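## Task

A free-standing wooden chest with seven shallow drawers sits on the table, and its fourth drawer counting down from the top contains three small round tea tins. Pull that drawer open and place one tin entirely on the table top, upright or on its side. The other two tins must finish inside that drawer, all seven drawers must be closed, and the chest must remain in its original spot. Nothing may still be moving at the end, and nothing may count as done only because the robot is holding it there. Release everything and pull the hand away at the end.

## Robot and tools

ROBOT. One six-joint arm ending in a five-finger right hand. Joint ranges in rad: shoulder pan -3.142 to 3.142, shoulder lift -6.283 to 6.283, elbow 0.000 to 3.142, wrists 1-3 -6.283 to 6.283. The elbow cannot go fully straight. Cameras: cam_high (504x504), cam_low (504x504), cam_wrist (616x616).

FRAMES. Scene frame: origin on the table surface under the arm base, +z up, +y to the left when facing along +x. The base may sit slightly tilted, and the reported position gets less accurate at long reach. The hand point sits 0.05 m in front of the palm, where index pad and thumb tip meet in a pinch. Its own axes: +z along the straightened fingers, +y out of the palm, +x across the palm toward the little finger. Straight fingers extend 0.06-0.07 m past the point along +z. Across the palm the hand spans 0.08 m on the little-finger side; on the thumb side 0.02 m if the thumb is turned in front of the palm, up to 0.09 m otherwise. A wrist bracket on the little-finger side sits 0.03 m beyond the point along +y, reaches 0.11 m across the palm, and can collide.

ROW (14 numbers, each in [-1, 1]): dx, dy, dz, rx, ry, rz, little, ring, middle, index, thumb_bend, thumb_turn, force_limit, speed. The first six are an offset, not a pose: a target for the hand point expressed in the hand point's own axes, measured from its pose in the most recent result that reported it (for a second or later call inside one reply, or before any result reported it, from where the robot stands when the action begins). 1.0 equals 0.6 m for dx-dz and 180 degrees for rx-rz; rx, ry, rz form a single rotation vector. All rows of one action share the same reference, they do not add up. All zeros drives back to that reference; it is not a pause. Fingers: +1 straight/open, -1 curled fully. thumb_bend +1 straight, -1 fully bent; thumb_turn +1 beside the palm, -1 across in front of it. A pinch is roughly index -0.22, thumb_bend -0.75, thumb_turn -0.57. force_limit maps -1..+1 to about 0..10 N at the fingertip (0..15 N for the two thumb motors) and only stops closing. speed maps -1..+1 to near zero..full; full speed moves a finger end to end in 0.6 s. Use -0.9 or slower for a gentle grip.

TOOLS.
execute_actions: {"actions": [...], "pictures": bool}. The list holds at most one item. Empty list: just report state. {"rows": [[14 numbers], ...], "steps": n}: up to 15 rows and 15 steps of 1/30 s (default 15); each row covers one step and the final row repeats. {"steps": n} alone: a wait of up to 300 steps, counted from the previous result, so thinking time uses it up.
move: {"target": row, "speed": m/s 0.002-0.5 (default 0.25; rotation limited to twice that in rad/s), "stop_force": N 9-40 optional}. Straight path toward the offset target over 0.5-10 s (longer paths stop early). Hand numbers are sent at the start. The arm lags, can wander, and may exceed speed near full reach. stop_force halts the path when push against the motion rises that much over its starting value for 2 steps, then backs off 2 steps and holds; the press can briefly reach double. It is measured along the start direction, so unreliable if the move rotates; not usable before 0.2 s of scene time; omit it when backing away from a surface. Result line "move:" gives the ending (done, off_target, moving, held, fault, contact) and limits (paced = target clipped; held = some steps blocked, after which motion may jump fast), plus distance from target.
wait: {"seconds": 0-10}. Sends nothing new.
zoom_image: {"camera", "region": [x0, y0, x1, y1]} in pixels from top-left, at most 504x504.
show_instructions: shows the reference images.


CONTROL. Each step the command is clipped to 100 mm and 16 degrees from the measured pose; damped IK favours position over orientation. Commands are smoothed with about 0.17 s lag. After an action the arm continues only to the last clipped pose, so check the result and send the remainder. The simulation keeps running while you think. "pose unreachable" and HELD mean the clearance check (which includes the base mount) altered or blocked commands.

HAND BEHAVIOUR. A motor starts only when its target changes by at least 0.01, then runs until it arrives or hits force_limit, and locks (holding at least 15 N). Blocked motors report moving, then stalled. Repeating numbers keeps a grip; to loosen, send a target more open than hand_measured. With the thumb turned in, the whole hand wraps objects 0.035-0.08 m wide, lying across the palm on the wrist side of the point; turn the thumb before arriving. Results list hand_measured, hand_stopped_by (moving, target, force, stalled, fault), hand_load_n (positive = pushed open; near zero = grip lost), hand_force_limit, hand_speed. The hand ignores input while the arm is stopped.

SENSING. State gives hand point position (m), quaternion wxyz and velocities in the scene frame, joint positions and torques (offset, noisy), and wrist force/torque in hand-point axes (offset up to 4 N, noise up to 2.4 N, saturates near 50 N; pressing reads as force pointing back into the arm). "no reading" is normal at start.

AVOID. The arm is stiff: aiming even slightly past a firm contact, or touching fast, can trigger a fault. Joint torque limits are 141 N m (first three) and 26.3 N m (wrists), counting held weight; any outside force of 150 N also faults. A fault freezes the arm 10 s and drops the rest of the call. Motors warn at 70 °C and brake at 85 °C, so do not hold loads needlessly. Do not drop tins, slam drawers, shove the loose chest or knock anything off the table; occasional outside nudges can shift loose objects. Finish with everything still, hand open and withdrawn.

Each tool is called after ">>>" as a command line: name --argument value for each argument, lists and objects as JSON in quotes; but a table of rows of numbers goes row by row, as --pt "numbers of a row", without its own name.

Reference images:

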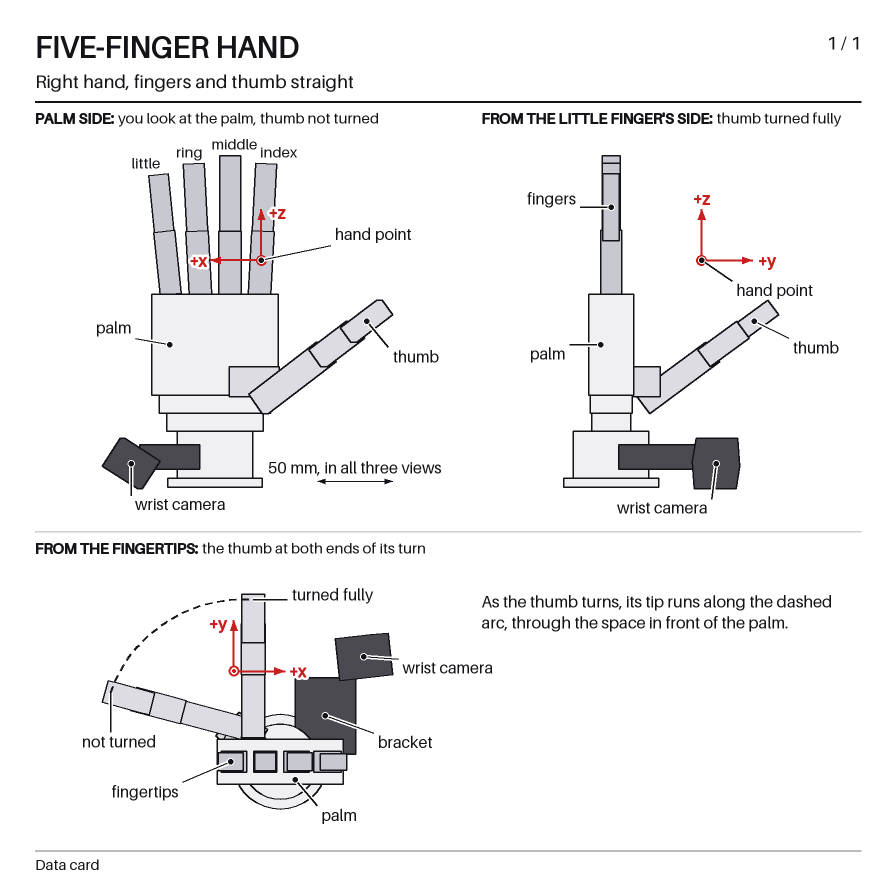

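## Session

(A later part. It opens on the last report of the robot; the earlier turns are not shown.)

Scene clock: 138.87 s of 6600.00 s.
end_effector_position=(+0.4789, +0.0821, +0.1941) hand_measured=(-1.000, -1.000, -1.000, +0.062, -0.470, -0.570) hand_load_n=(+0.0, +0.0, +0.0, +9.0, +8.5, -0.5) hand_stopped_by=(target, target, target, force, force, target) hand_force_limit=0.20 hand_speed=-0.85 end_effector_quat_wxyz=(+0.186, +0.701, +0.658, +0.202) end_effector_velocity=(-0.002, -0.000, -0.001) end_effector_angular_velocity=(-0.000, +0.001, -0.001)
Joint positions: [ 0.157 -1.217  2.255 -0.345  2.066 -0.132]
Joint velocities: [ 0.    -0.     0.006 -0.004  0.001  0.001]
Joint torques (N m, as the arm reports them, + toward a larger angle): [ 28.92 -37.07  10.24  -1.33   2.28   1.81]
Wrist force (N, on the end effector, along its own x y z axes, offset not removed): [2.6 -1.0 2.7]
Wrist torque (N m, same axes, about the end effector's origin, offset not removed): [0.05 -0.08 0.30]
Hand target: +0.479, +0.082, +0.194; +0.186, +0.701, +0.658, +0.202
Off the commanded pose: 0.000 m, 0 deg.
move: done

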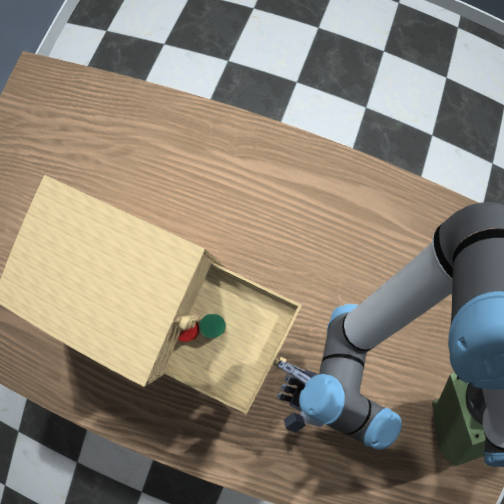

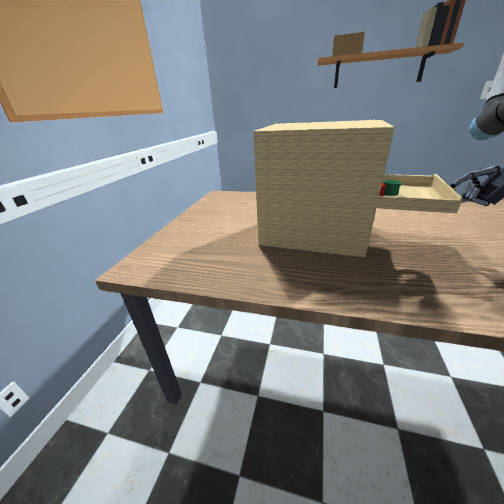

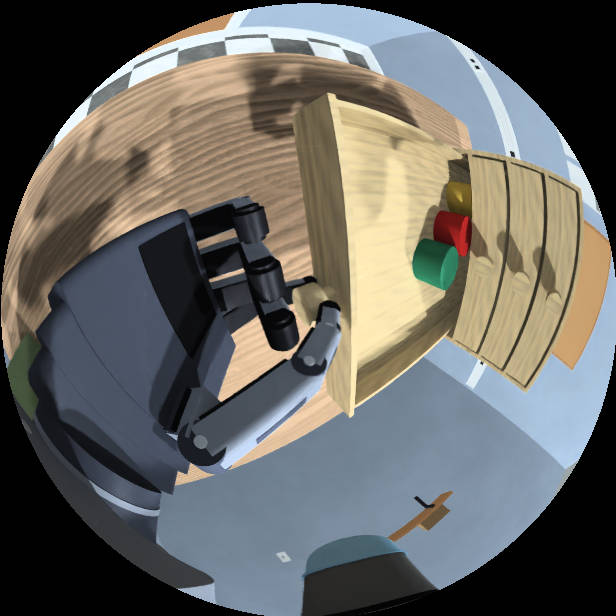

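>>> move --target '[0.0016,-0.0283,-0.0175,0,0,0,-1,-1,-1,-0.3,-0.7,-0.57,0.2,-0.85]' --speed 0.02 --stop_force 9

>>> execute_actions --actions '[{"rows":[[0,0,0,0,0,0,-1,-1,-1,0.25,-0.4,-0.57,0.2,-0.6]],"steps":15}]'

Scene clock: 155.40 s of 6600.00 s.
end_effector_position=(+0.4593, +0.0841, +0.1941) hand_measured=(-1.000, -1.000, -1.000, +0.062, -0.470, -0.570) hand_load_n=(+0.0, +0.0, +0.0, +9.0, +8.5, -0.5) hand_stopped_by=(target, target, target, force, force, target) hand_force_limit=0.20 hand_speed=-0.85 end_effector_quat_wxyz=(+0.186, +0.701, +0.658, +0.202) end_effector_velocity=(-0.003, -0.000, -0.000) end_effector_angular_velocity=(-0.001, +0.001, -0.000)
Joint positions: [ 0.171 -1.222  2.3   -0.38   2.077 -0.122]
Joint velocities: [ 0.001 -0.001  0.006 -0.004  0.002  0.001]
Joint torques (N m, as the arm reports them, + toward a larger angle): [ 29.03 -35.2    9.79  -1.73   2.45   1.73]
Wrist force (N, on the end effector, along its own x y z axes, offset not removed): [2.8 0.2 -0.5]
Wrist torque (N m, same axes, about the end effector's origin, offset not removed): [0.47 -0.02 0.42]
Hand target: +0.459, +0.084, +0.194; +0.186, +0.701, +0.658, +0.202
Off the commanded pose: 0.000 m, 0 deg.
After step 90, 12.27 s passed at rest.
move: done

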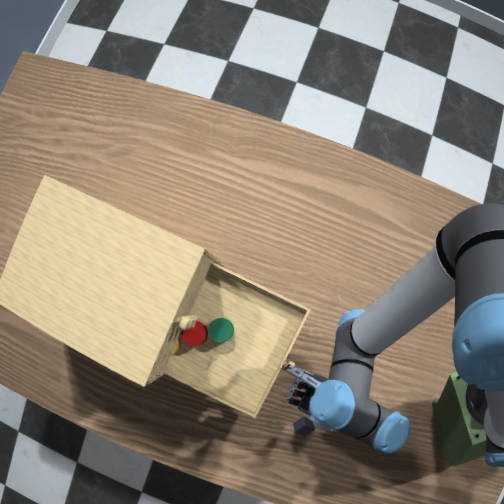

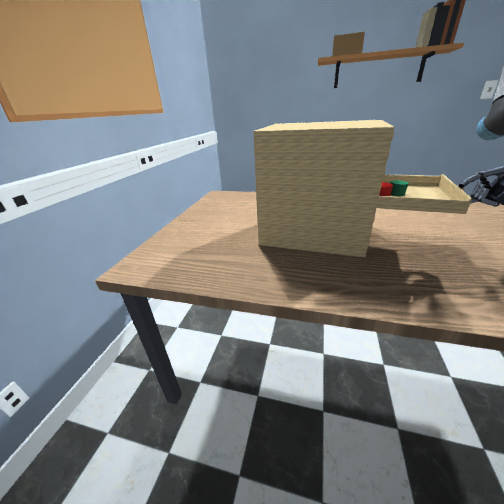

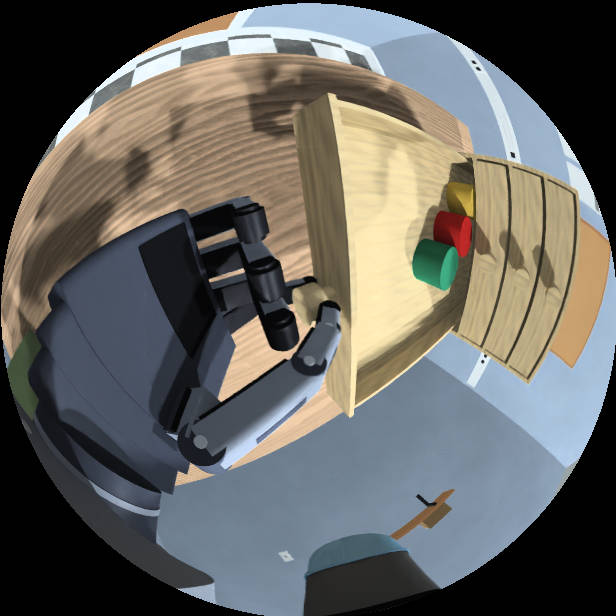

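Scene clock: 155.90 s of 6600.00 s.
end_effector_position=(+0.4593, +0.0841, +0.1941) hand_measured=(-1.000, -1.000, -1.000, +0.250, -0.400, -0.570) hand_load_n=(+0.0, +0.0, +0.0, +0.0, +0.0, +0.0) hand_stopped_by=(target, target, target, target, target, target) hand_force_limit=0.20 hand_speed=-0.60 end_effector_quat_wxyz=(+0.186, +0.701, +0.658, +0.202) end_effector_velocity=(-0.000, -0.000, -0.000) end_effector_angular_velocity=(-0.000, +0.000, -0.000)
Joint positions: [ 0.172 -1.222  2.301 -0.38   2.078 -0.122]
Joint velocities: [-0.  0.  0. -0.  0. -0.]
Joint torques (N m, as the arm reports them, + toward a larger angle): [ 22.87 -33.85 -18.07   2.74   0.41   0.11]
Wrist force (N, on the end effector, along its own x y z axes, offset not removed): [0.1 1.2 1.5]
Wrist torque (N m, same axes, about the end effector's origin, offset not removed): [0.12 0.14 0.33]
Hand target: +0.459, +0.084, +0.194; +0.186, +0.701, +0.658, +0.202
Off the commanded pose: 0.000 m, 0 deg.
Steps of this call (steps 1 to 15: all 15 steps of this action). Readings (end_effector_position | what the end effector reports):
1: (+0.4593, +0.0841, +0.1941) | hand_measured=(-1.000, -1.000, -1.000, +0.062, -0.470, -0.570) hand_load_n=(+0.0, +0.0, +0.0, +9.0, +8.5, -0.5) hand_stopped_by=(target, target, target, moving, moving, target) hand_force_limit=0.20 hand_speed=-0.60
2: (+0.4593, +0.0841, +0.1941) | hand_measured=(-1.000, -1.000, -1.000, +0.062, -0.470, -0.570) hand_load_n=(+0.0, +0.0, +0.0, +9.0, +8.5, -0.5) hand_stopped_by=(target, target, target, moving, moving, target) hand_force_limit=0.20 hand_speed=-0.60
4: (+0.4593, +0.0841, +0.1941) | hand_measured=(-1.000, -1.000, -1.000, +0.082, -0.458, -0.570) hand_load_n=(+0.0, +0.0, +0.0, +4.5, +4.0, +0.0) hand_stopped_by=(target, target, target, moving, moving, target) hand_force_limit=0.20 hand_speed=-0.60
8: (+0.4593, +0.0841, +0.1941) | hand_measured=(-1.000, -1.000, -1.000, +0.170, -0.406, -0.570) hand_load_n=(+0.0, +0.0, +0.0, +0.5, +0.0, +0.0) hand_stopped_by=(target, target, target, moving, moving, target) hand_force_limit=0.20 hand_speed=-0.60
15: the state above

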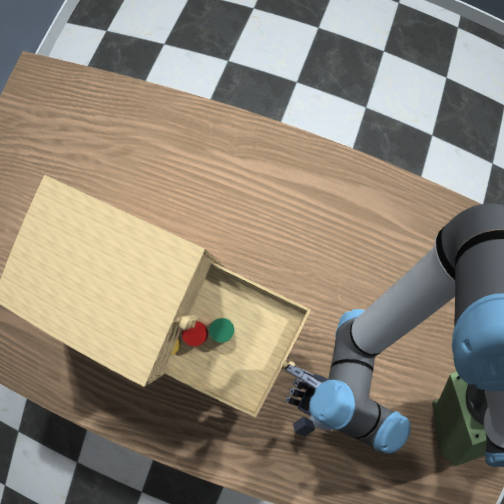

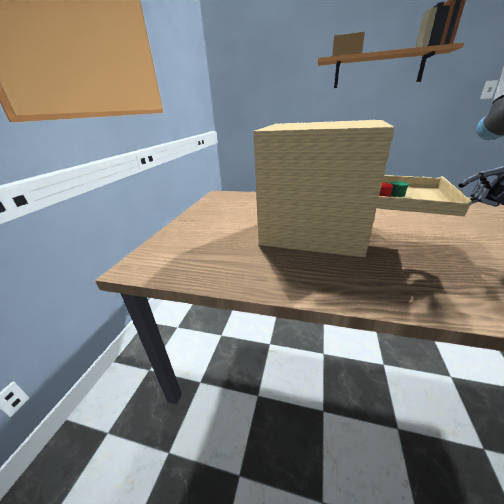

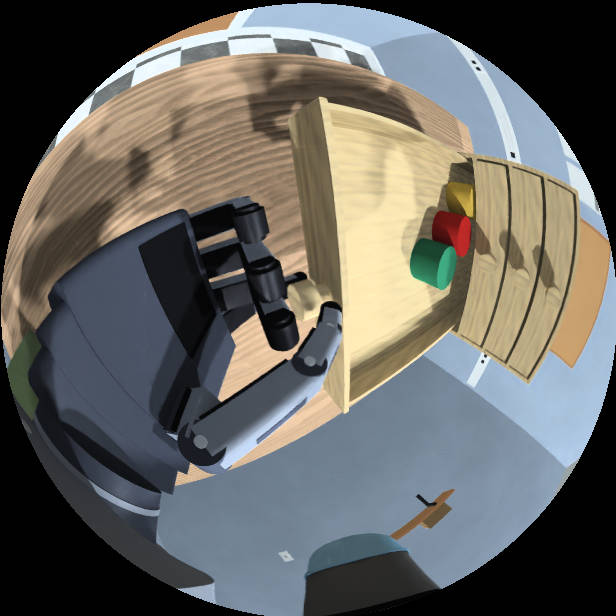

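>>> move --target '[-0.003,-0.0565,-0.035,0,0,0,-1,-1,-1,0.25,-0.4,-0.57,0.2,0]' --speed 0.08

>>> move --target '[0.012,0.172,-0.119,0.136,-0.21,-0.887,-1,-1,-1,0.25,-0.4,-0.57,0.2,0]' --speed 0.4

Scene clock: 163.47 s of 6600.00 s.
end_effector_position=(+0.4196, +0.0844, +0.1940) hand_measured=(-1.000, -1.000, -1.000, +0.250, -0.400, -0.570) hand_load_n=(+0.0, +0.0, +0.0, +0.0, +0.0, +0.0) hand_stopped_by=(target, target, target, target, target, target) hand_force_limit=0.20 hand_speed=0.00 end_effector_quat_wxyz=(+0.186, +0.701, +0.658, +0.202) end_effector_velocity=(-0.003, +0.000, -0.000) end_effector_angular_velocity=(-0.000, +0.000, +0.001)
Joint positions: [ 0.193 -1.234  2.395 -0.455  2.094 -0.106]
Joint velocities: [ 0.002 -0.     0.006 -0.004  0.001  0.001]
Joint torques (N m, as the arm reports them, + toward a larger angle): [ 26.64 -33.39  11.92  -1.43   2.25   1.64]
Wrist force (N, on the end effector, along its own x y z axes, offset not removed): [1.8 2.0 -0.3]
Wrist torque (N m, same axes, about the end effector's origin, offset not removed): [0.28 0.00 0.27]
Hand target: +0.419, +0.084, +0.194; +0.186, +0.701, +0.658, +0.202
Off the commanded pose: 0.000 m, 0 deg.
After step 90, 3.60 s passed at rest.
move: done

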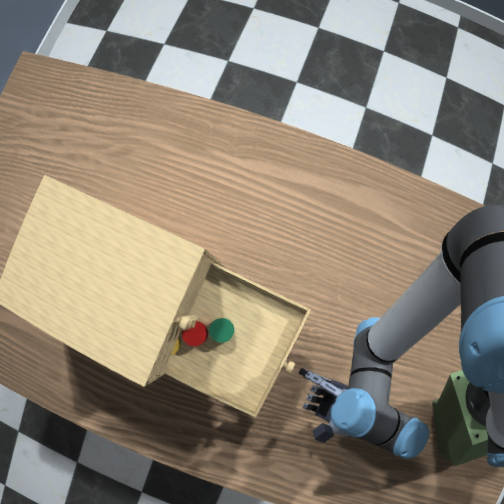

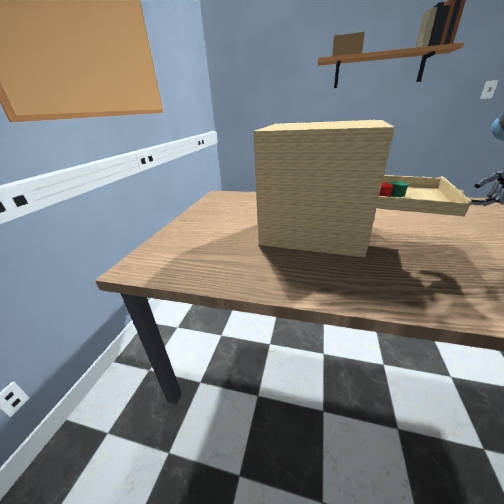

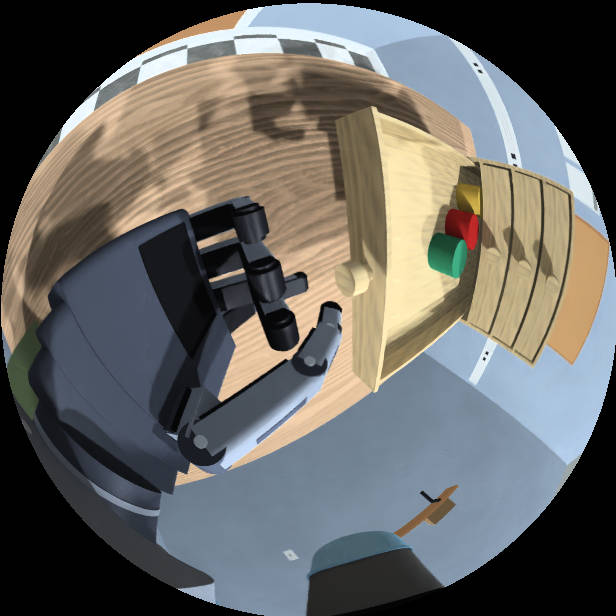

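Scene clock: 167.73 s of 6600.00 s.
end_effector_position=(+0.4696, +0.0842, +0.3092) hand_measured=(-1.000, -1.000, -1.000, +0.250, -0.400, -0.570) hand_load_n=(+0.0, +0.0, +0.0, +0.0, +0.0, +0.0) hand_stopped_by=(target, target, target, target, target, target) hand_force_limit=0.20 hand_speed=0.00 end_effector_quat_wxyz=(+0.262, -0.469, +0.739, -0.407) end_effector_velocity=(+0.000, -0.000, +0.000) end_effector_angular_velocity=(-0.011, -0.004, +0.009)
Joint positions: [ 0.415 -1.542  2.239 -0.59   2.54  -3.339]
Joint velocities: [ 0.    -0.002  0.005 -0.015 -0.004 -0.022]
Joint torques (N m, as the arm reports them, + toward a larger angle): [ 23.11 -27.81   1.05  -2.41  -2.78  -1.74]
Wrist force (N, on the end effector, along its own x y z axes, offset not removed): [1.9 1.5 0.4]
Wrist torque (N m, same axes, about the end effector's origin, offset not removed): [0.28 0.09 0.29]
Hand target: +0.470, +0.084, +0.309; +0.262, -0.469, +0.738, -0.407
Off the commanded pose: 0.000 m, 0 deg.
move: done

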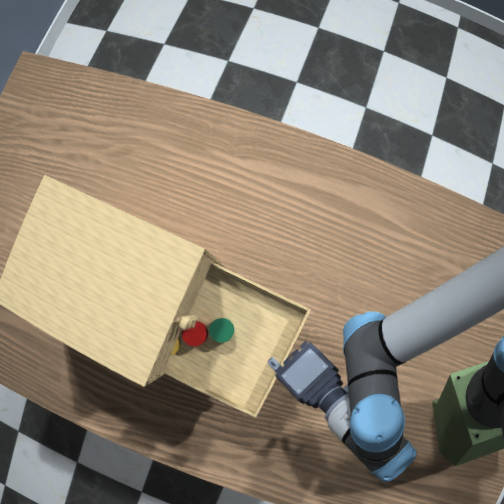

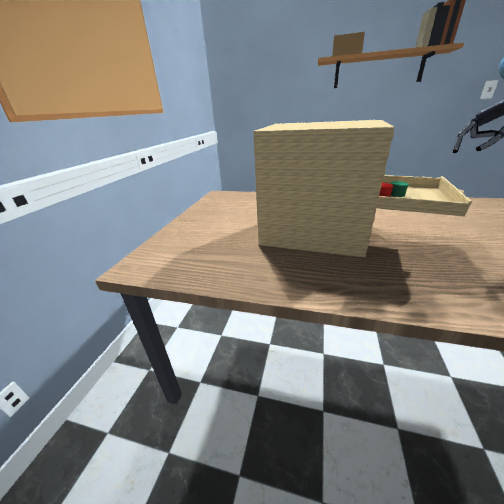

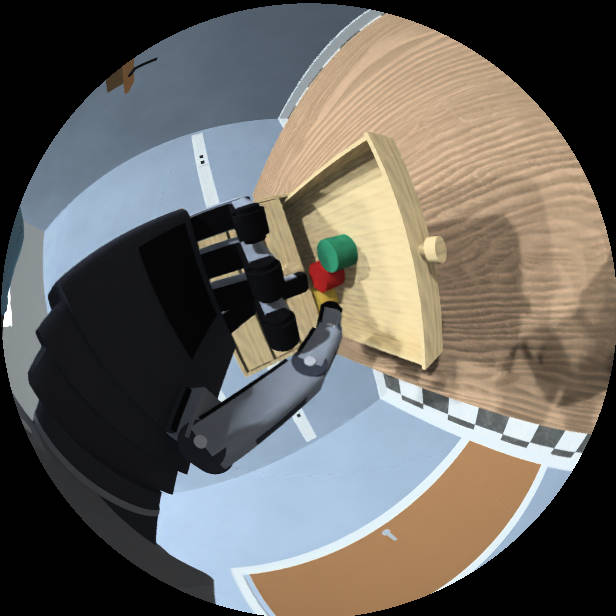

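>>> move --target '[-0.07,-0.05,0.202,-0.083,0,0,-1,-1,-1,0.6,0.2,-0.57,0.2,0]' --speed 0.15

>>> zoom_image --camera "cam_wrist" --region '[220, 180, 440, 400]'

>>> zoom_image --camera "cam_high" --region '[160, 270, 310, 420]'

>>> zoom_image --camera "cam_low" --region '[360, 110, 500, 250]'

Scene clock: 178.57 s of 6600.00 s.
end_effector_position=(+0.5946, +0.0722, +0.2707) hand_measured=(-1.000, -1.000, -1.000, +0.600, +0.200, -0.570) hand_load_n=(+0.0, +0.0, +0.0, +0.0, +0.0, +0.0) hand_stopped_by=(target, target, target, target, target, target) hand_force_limit=0.20 hand_speed=0.00 end_effector_quat_wxyz=(+0.199, -0.499, +0.785, -0.308) end_effector_velocity=(+0.003, -0.000, -0.000) end_effector_angular_velocity=(+0.003, +0.006, -0.002)
Joint positions: [ 0.217 -1.293  1.761 -0.017  2.368 -3.107]
Joint velocities: [-0.002  0.007 -0.015  0.016 -0.001  0.007]
Joint torques (N m, as the arm reports them, + toward a larger angle): [  4.46 -17.33 -28.5    2.71  -2.72   1.93]
Wrist force (N, on the end effector, along its own x y z axes, offset not removed): [2.1 1.4 -0.1]
Wrist torque (N m, same axes, about the end effector's origin, offset not removed): [0.33 -0.11 0.29]
Hand target: +0.595, +0.072, +0.271; +0.199, -0.499, +0.786, -0.307
Off the commanded pose: 0.000 m, 0 deg.
After step 90, 6.37 s passed at rest.
move: done

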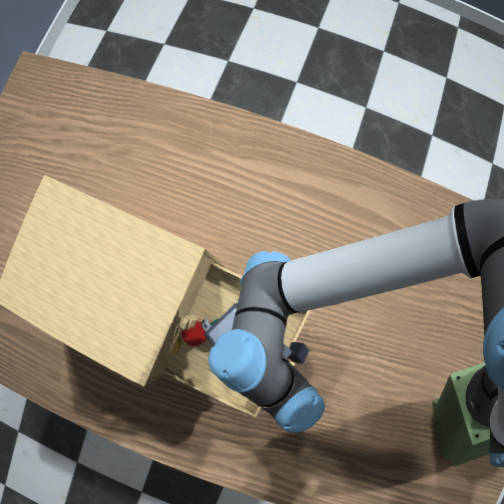

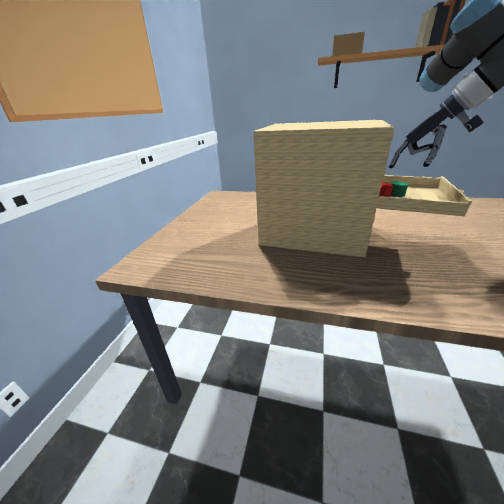

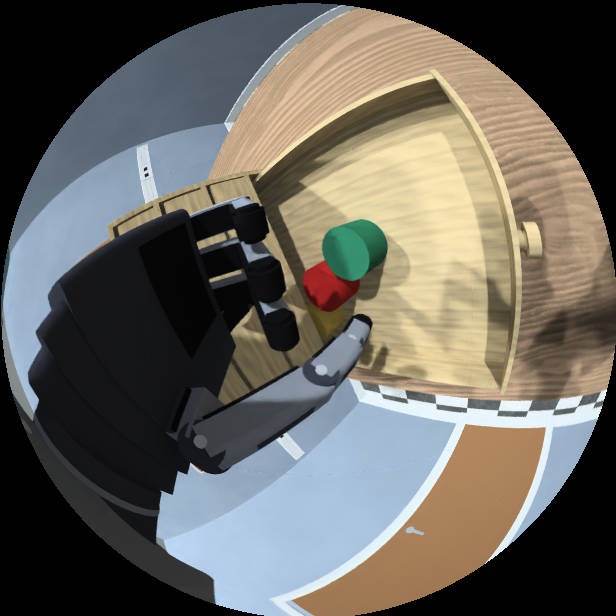

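Region (220, 180, 440, 400) of cam_wrist's 616x616 image, scaled by 2.291, with more detail than that image has.

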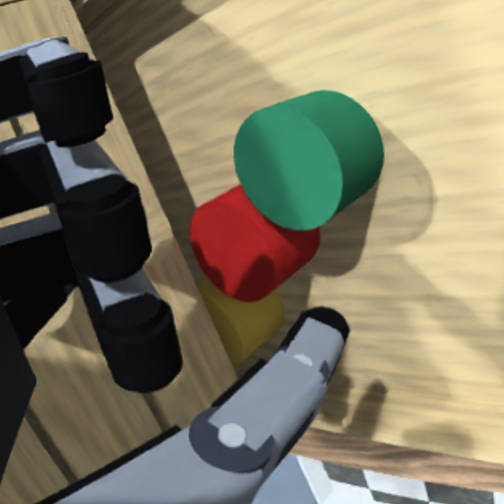

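Region (160, 270, 310, 420) of cam_high's 504x504 image, scaled by 3.360, with more detail than that image has.

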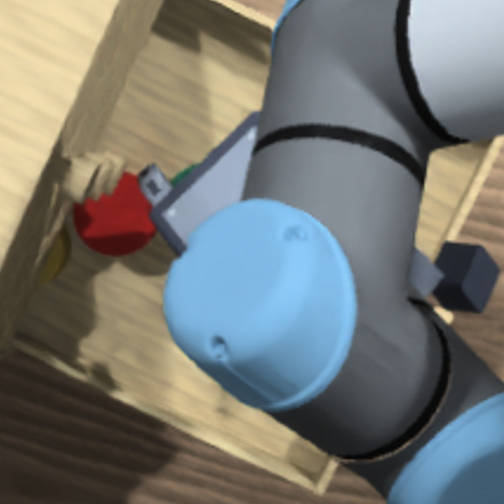

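Region (360, 110, 500, 250) of cam_low's 504x504 image, scaled by 3.600, with more detail than that image has.

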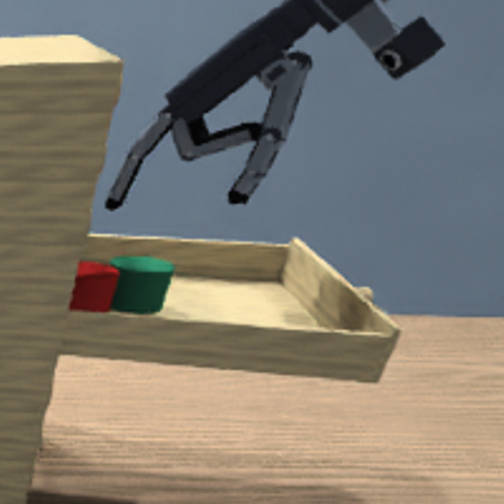

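>>> move --target '[0.018,0.005,0.064,0,0,0,-1,-1,-1,0.33,0.0,-0.57,0.2,0]' --speed 0.06

>>> zoom_image --camera "cam_wrist" --region '[220, 180, 440, 400]'

>>> zoom_image --camera "cam_low" --region '[360, 130, 460, 230]'

Scene clock: 184.40 s of 6600.00 s.
end_effector_position=(+0.6117, +0.0525, +0.2407) hand_measured=(-1.000, -1.000, -1.000, +0.330, +0.000, -0.570) hand_load_n=(+0.0, +0.0, +0.0, +0.0, +0.0, +0.0) hand_stopped_by=(target, target, target, target, target, target) hand_force_limit=0.20 hand_speed=0.00 end_effector_quat_wxyz=(+0.199, -0.499, +0.785, -0.308) end_effector_velocity=(+0.000, -0.001, -0.002) end_effector_angular_velocity=(+0.000, +0.001, +0.001)
Joint positions: [ 0.137 -1.274  1.765 -0.072  2.296 -3.154]
Joint velocities: [-0.004  0.001  0.001 -0.003 -0.004 -0.002]
Joint torques (N m, as the arm reports them, + toward a larger angle): [  5.11 -19.11  -0.08  -1.66  -2.66  -1.86]
Wrist force (N, on the end effector, along its own x y z axes, offset not removed): [1.8 3.4 0.0]
Wrist torque (N m, same axes, about the end effector's origin, offset not removed): [0.45 -0.04 0.36]
Hand target: +0.612, +0.052, +0.240; +0.199, -0.499, +0.785, -0.308
Off the commanded pose: 0.000 m, 0 deg.
After step 90, 1.73 s passed at rest.
move: done

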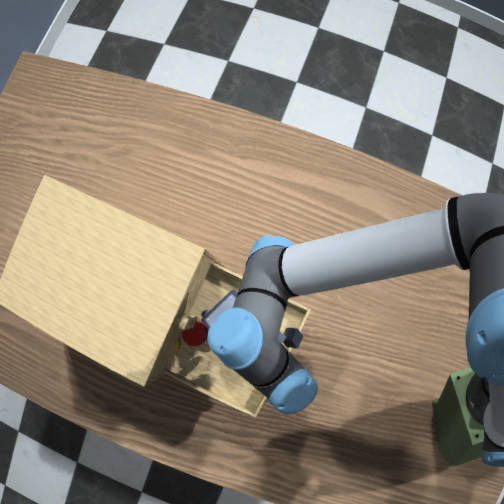

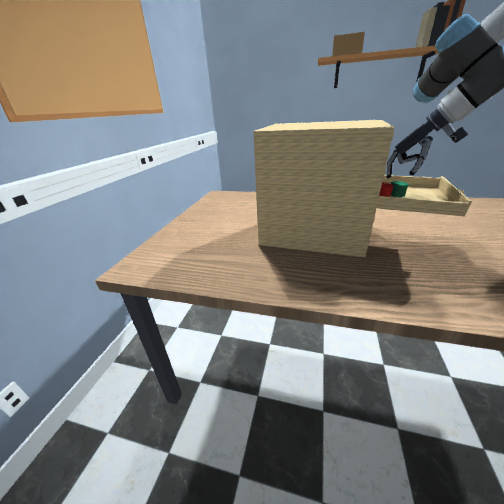

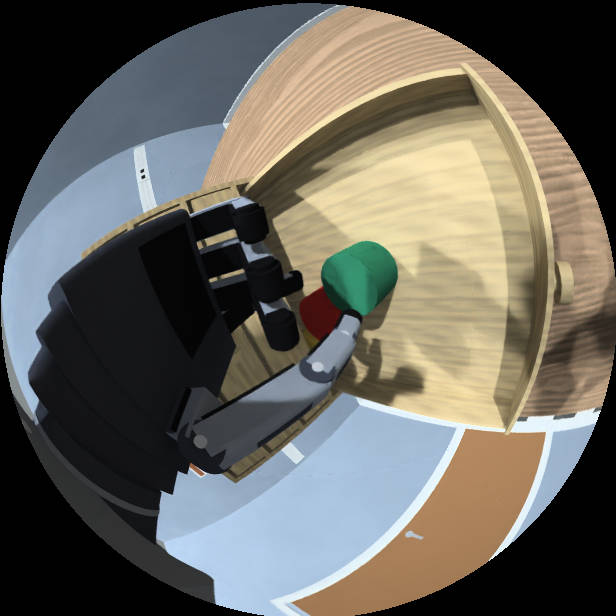

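Region (220, 180, 440, 400) of cam_wrist's 616x616 image, scaled by 2.291, with more detail than that image has.

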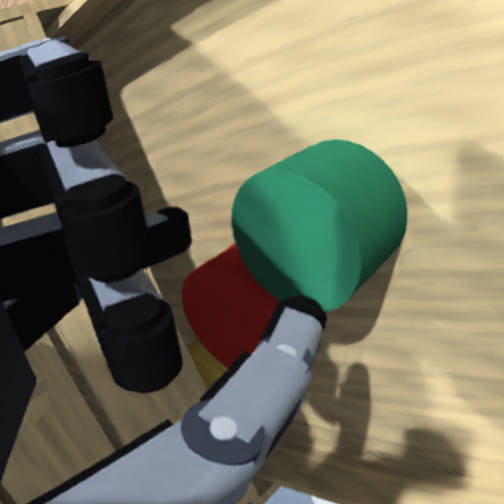

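Region (360, 130, 460, 230) of cam_low's 504x504 image, scaled by 5.040, with more detail than that image has.

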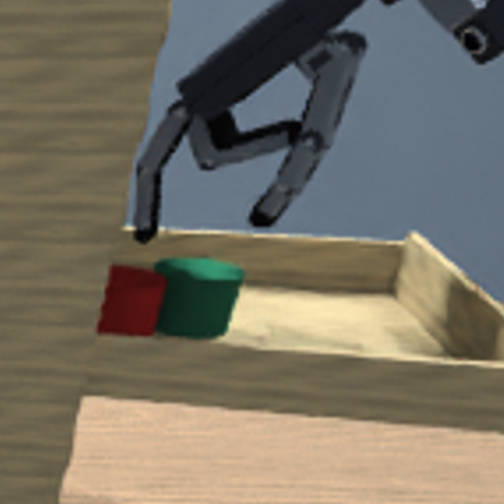

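>>> move --target '[0.008,0.0195,0.018,0.035,0,0,-1,-1,-1,0.38,0.12,-0.57,0.2,0]' --speed 0.03

>>> zoom_image --camera "cam_wrist" --region '[220, 180, 440, 400]'

>>> zoom_image --camera "cam_low" --region '[360, 130, 460, 230]'

Scene clock: 190.40 s of 6600.00 s.
end_effector_position=(+0.6087, +0.0488, +0.2250) hand_measured=(-1.000, -1.000, -1.000, +0.380, +0.120, -0.570) hand_load_n=(+0.0, +0.0, +0.0, +0.0, +0.0, +0.0) hand_stopped_by=(target, target, target, target, target, target) hand_force_limit=0.20 hand_speed=0.00 end_effector_quat_wxyz=(+0.226, -0.487, +0.768, -0.350) end_effector_velocity=(+0.000, -0.000, -0.001) end_effector_angular_velocity=(-0.005, -0.014, -0.000)
Joint positions: [ 0.119 -1.301  1.893 -0.321  2.271 -3.256]
Joint velocities: [-0.002 -0.003  0.015 -0.032 -0.004 -0.012]
Joint torques (N m, as the arm reports them, + toward a larger angle): [  5.78 -41.56   1.3   -2.32  -2.67  -1.95]
Wrist force (N, on the end effector, along its own x y z axes, offset not removed): [0.1 -0.3 1.8]
Wrist torque (N m, same axes, about the end effector's origin, offset not removed): [-0.16 0.19 0.29]
Hand target: +0.609, +0.049, +0.225; +0.226, -0.487, +0.767, -0.350
Off the commanded pose: 0.000 m, 0 deg.
After step 90, 0.93 s passed at rest.
move: done

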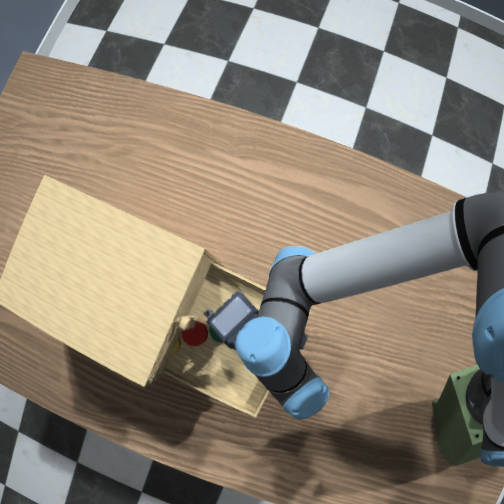

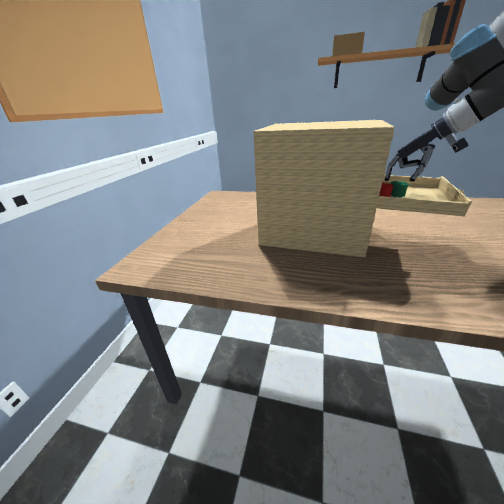

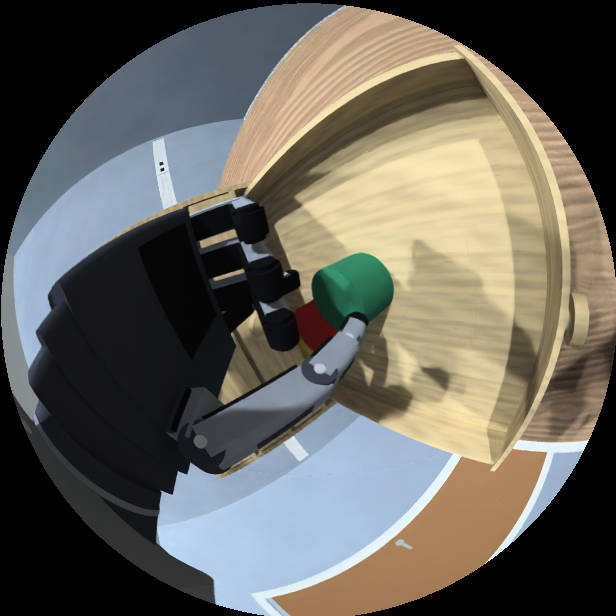

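Region (220, 180, 440, 400) of cam_wrist's 616x616 image, scaled by 2.291, with more detail than that image has.

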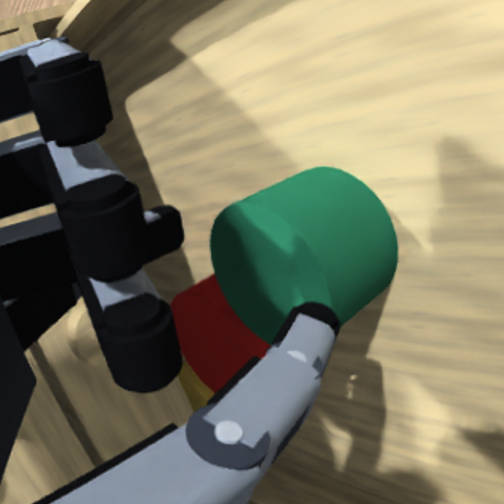

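Region (360, 130, 460, 230) of cam_low's 504x504 image, scaled by 5.040, with more detail than that image has.

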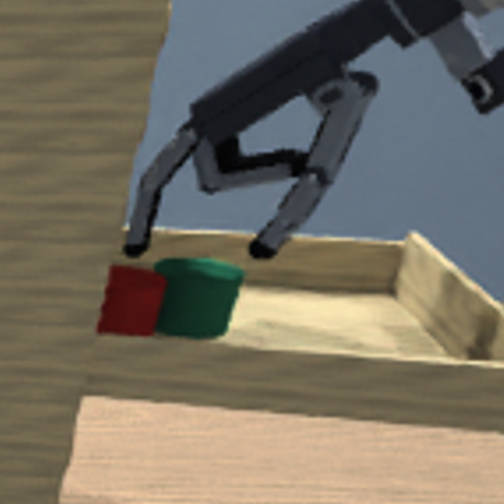

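>>> move --target '[0,0.0347,0.021,0,0,0,-1,-1,-1,0.38,0.12,-0.57,0.2,0]' --speed 0.02 --stop_force 9

>>> zoom_image --camera "cam_wrist" --region '[220, 180, 440, 400]'

>>> zoom_image --camera "cam_low" --region '[360, 130, 460, 230]'

Scene clock: 195.23 s of 6600.00 s.
end_effector_position=(+0.6052, +0.0507, +0.2012) hand_measured=(-1.000, -1.000, -1.000, +0.380, +0.120, -0.570) hand_load_n=(+0.0, +0.0, +0.0, +0.0, +0.0, +0.0) hand_stopped_by=(target, target, target, target, target, target) hand_force_limit=0.20 hand_speed=0.00 end_effector_quat_wxyz=(+0.226, -0.487, +0.768, -0.350) end_effector_velocity=(+0.001, -0.001, -0.002) end_effector_angular_velocity=(+0.000, -0.002, -0.002)
Joint positions: [ 0.095 -1.272  1.921 -0.384  2.249 -3.264]
Joint velocities: [-0.003  0.003  0.001 -0.006 -0.002 -0.   ]
Joint torques (N m, as the arm reports them, + toward a larger angle): [  5.67 -17.71   3.63  -2.21  -2.6   -1.92]
Wrist force (N, on the end effector, along its own x y z axes, offset not removed): [1.0 0.1 -0.8]
Wrist torque (N m, same axes, about the end effector's origin, offset not removed): [0.01 0.21 0.33]
Hand target: +0.605, +0.051, +0.201; +0.226, -0.487, +0.768, -0.350
Off the commanded pose: 0.000 m, 0 deg.
After step 90, 0.33 s passed at rest.
move: done

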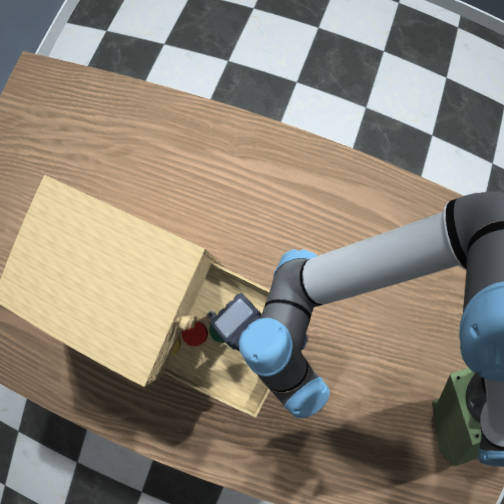

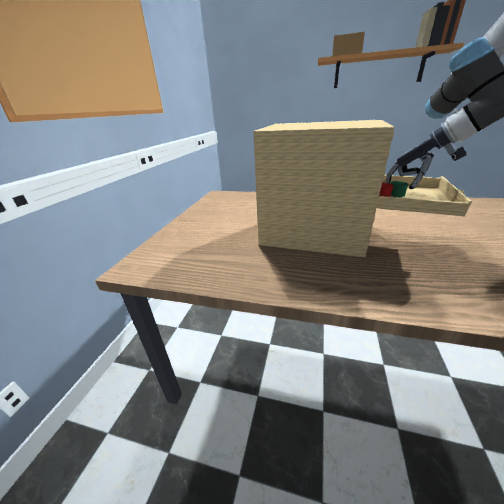

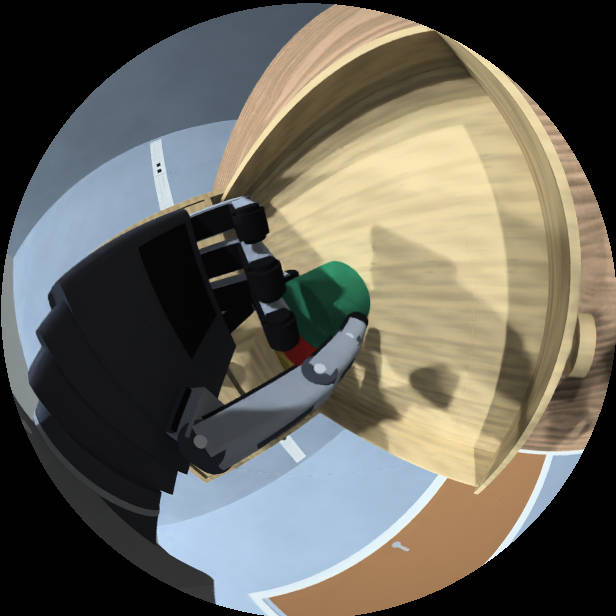

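Region (220, 180, 440, 400) of cam_wrist's 616x616 image, scaled by 2.291, with more detail than that image has.

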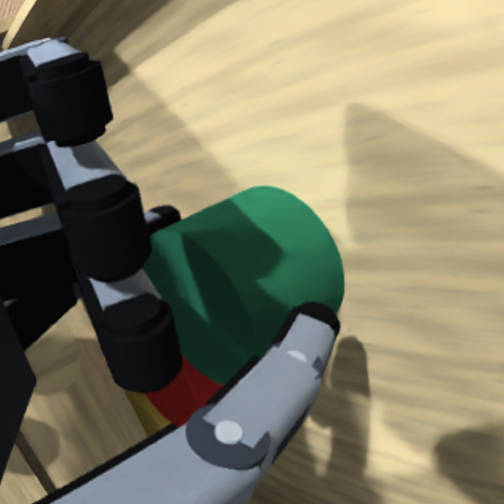

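Region (360, 130, 460, 230) of cam_low's 504x504 image, scaled by 5.040, with more detail than that image has.

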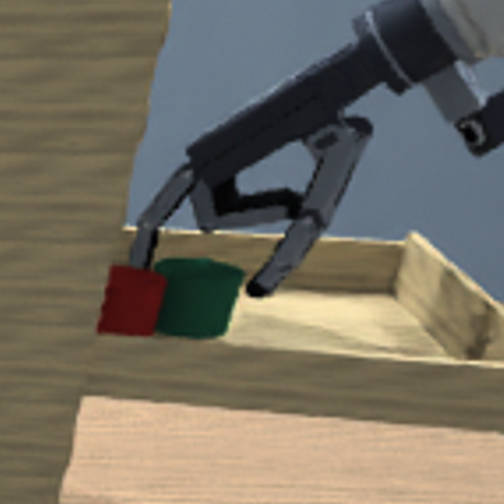

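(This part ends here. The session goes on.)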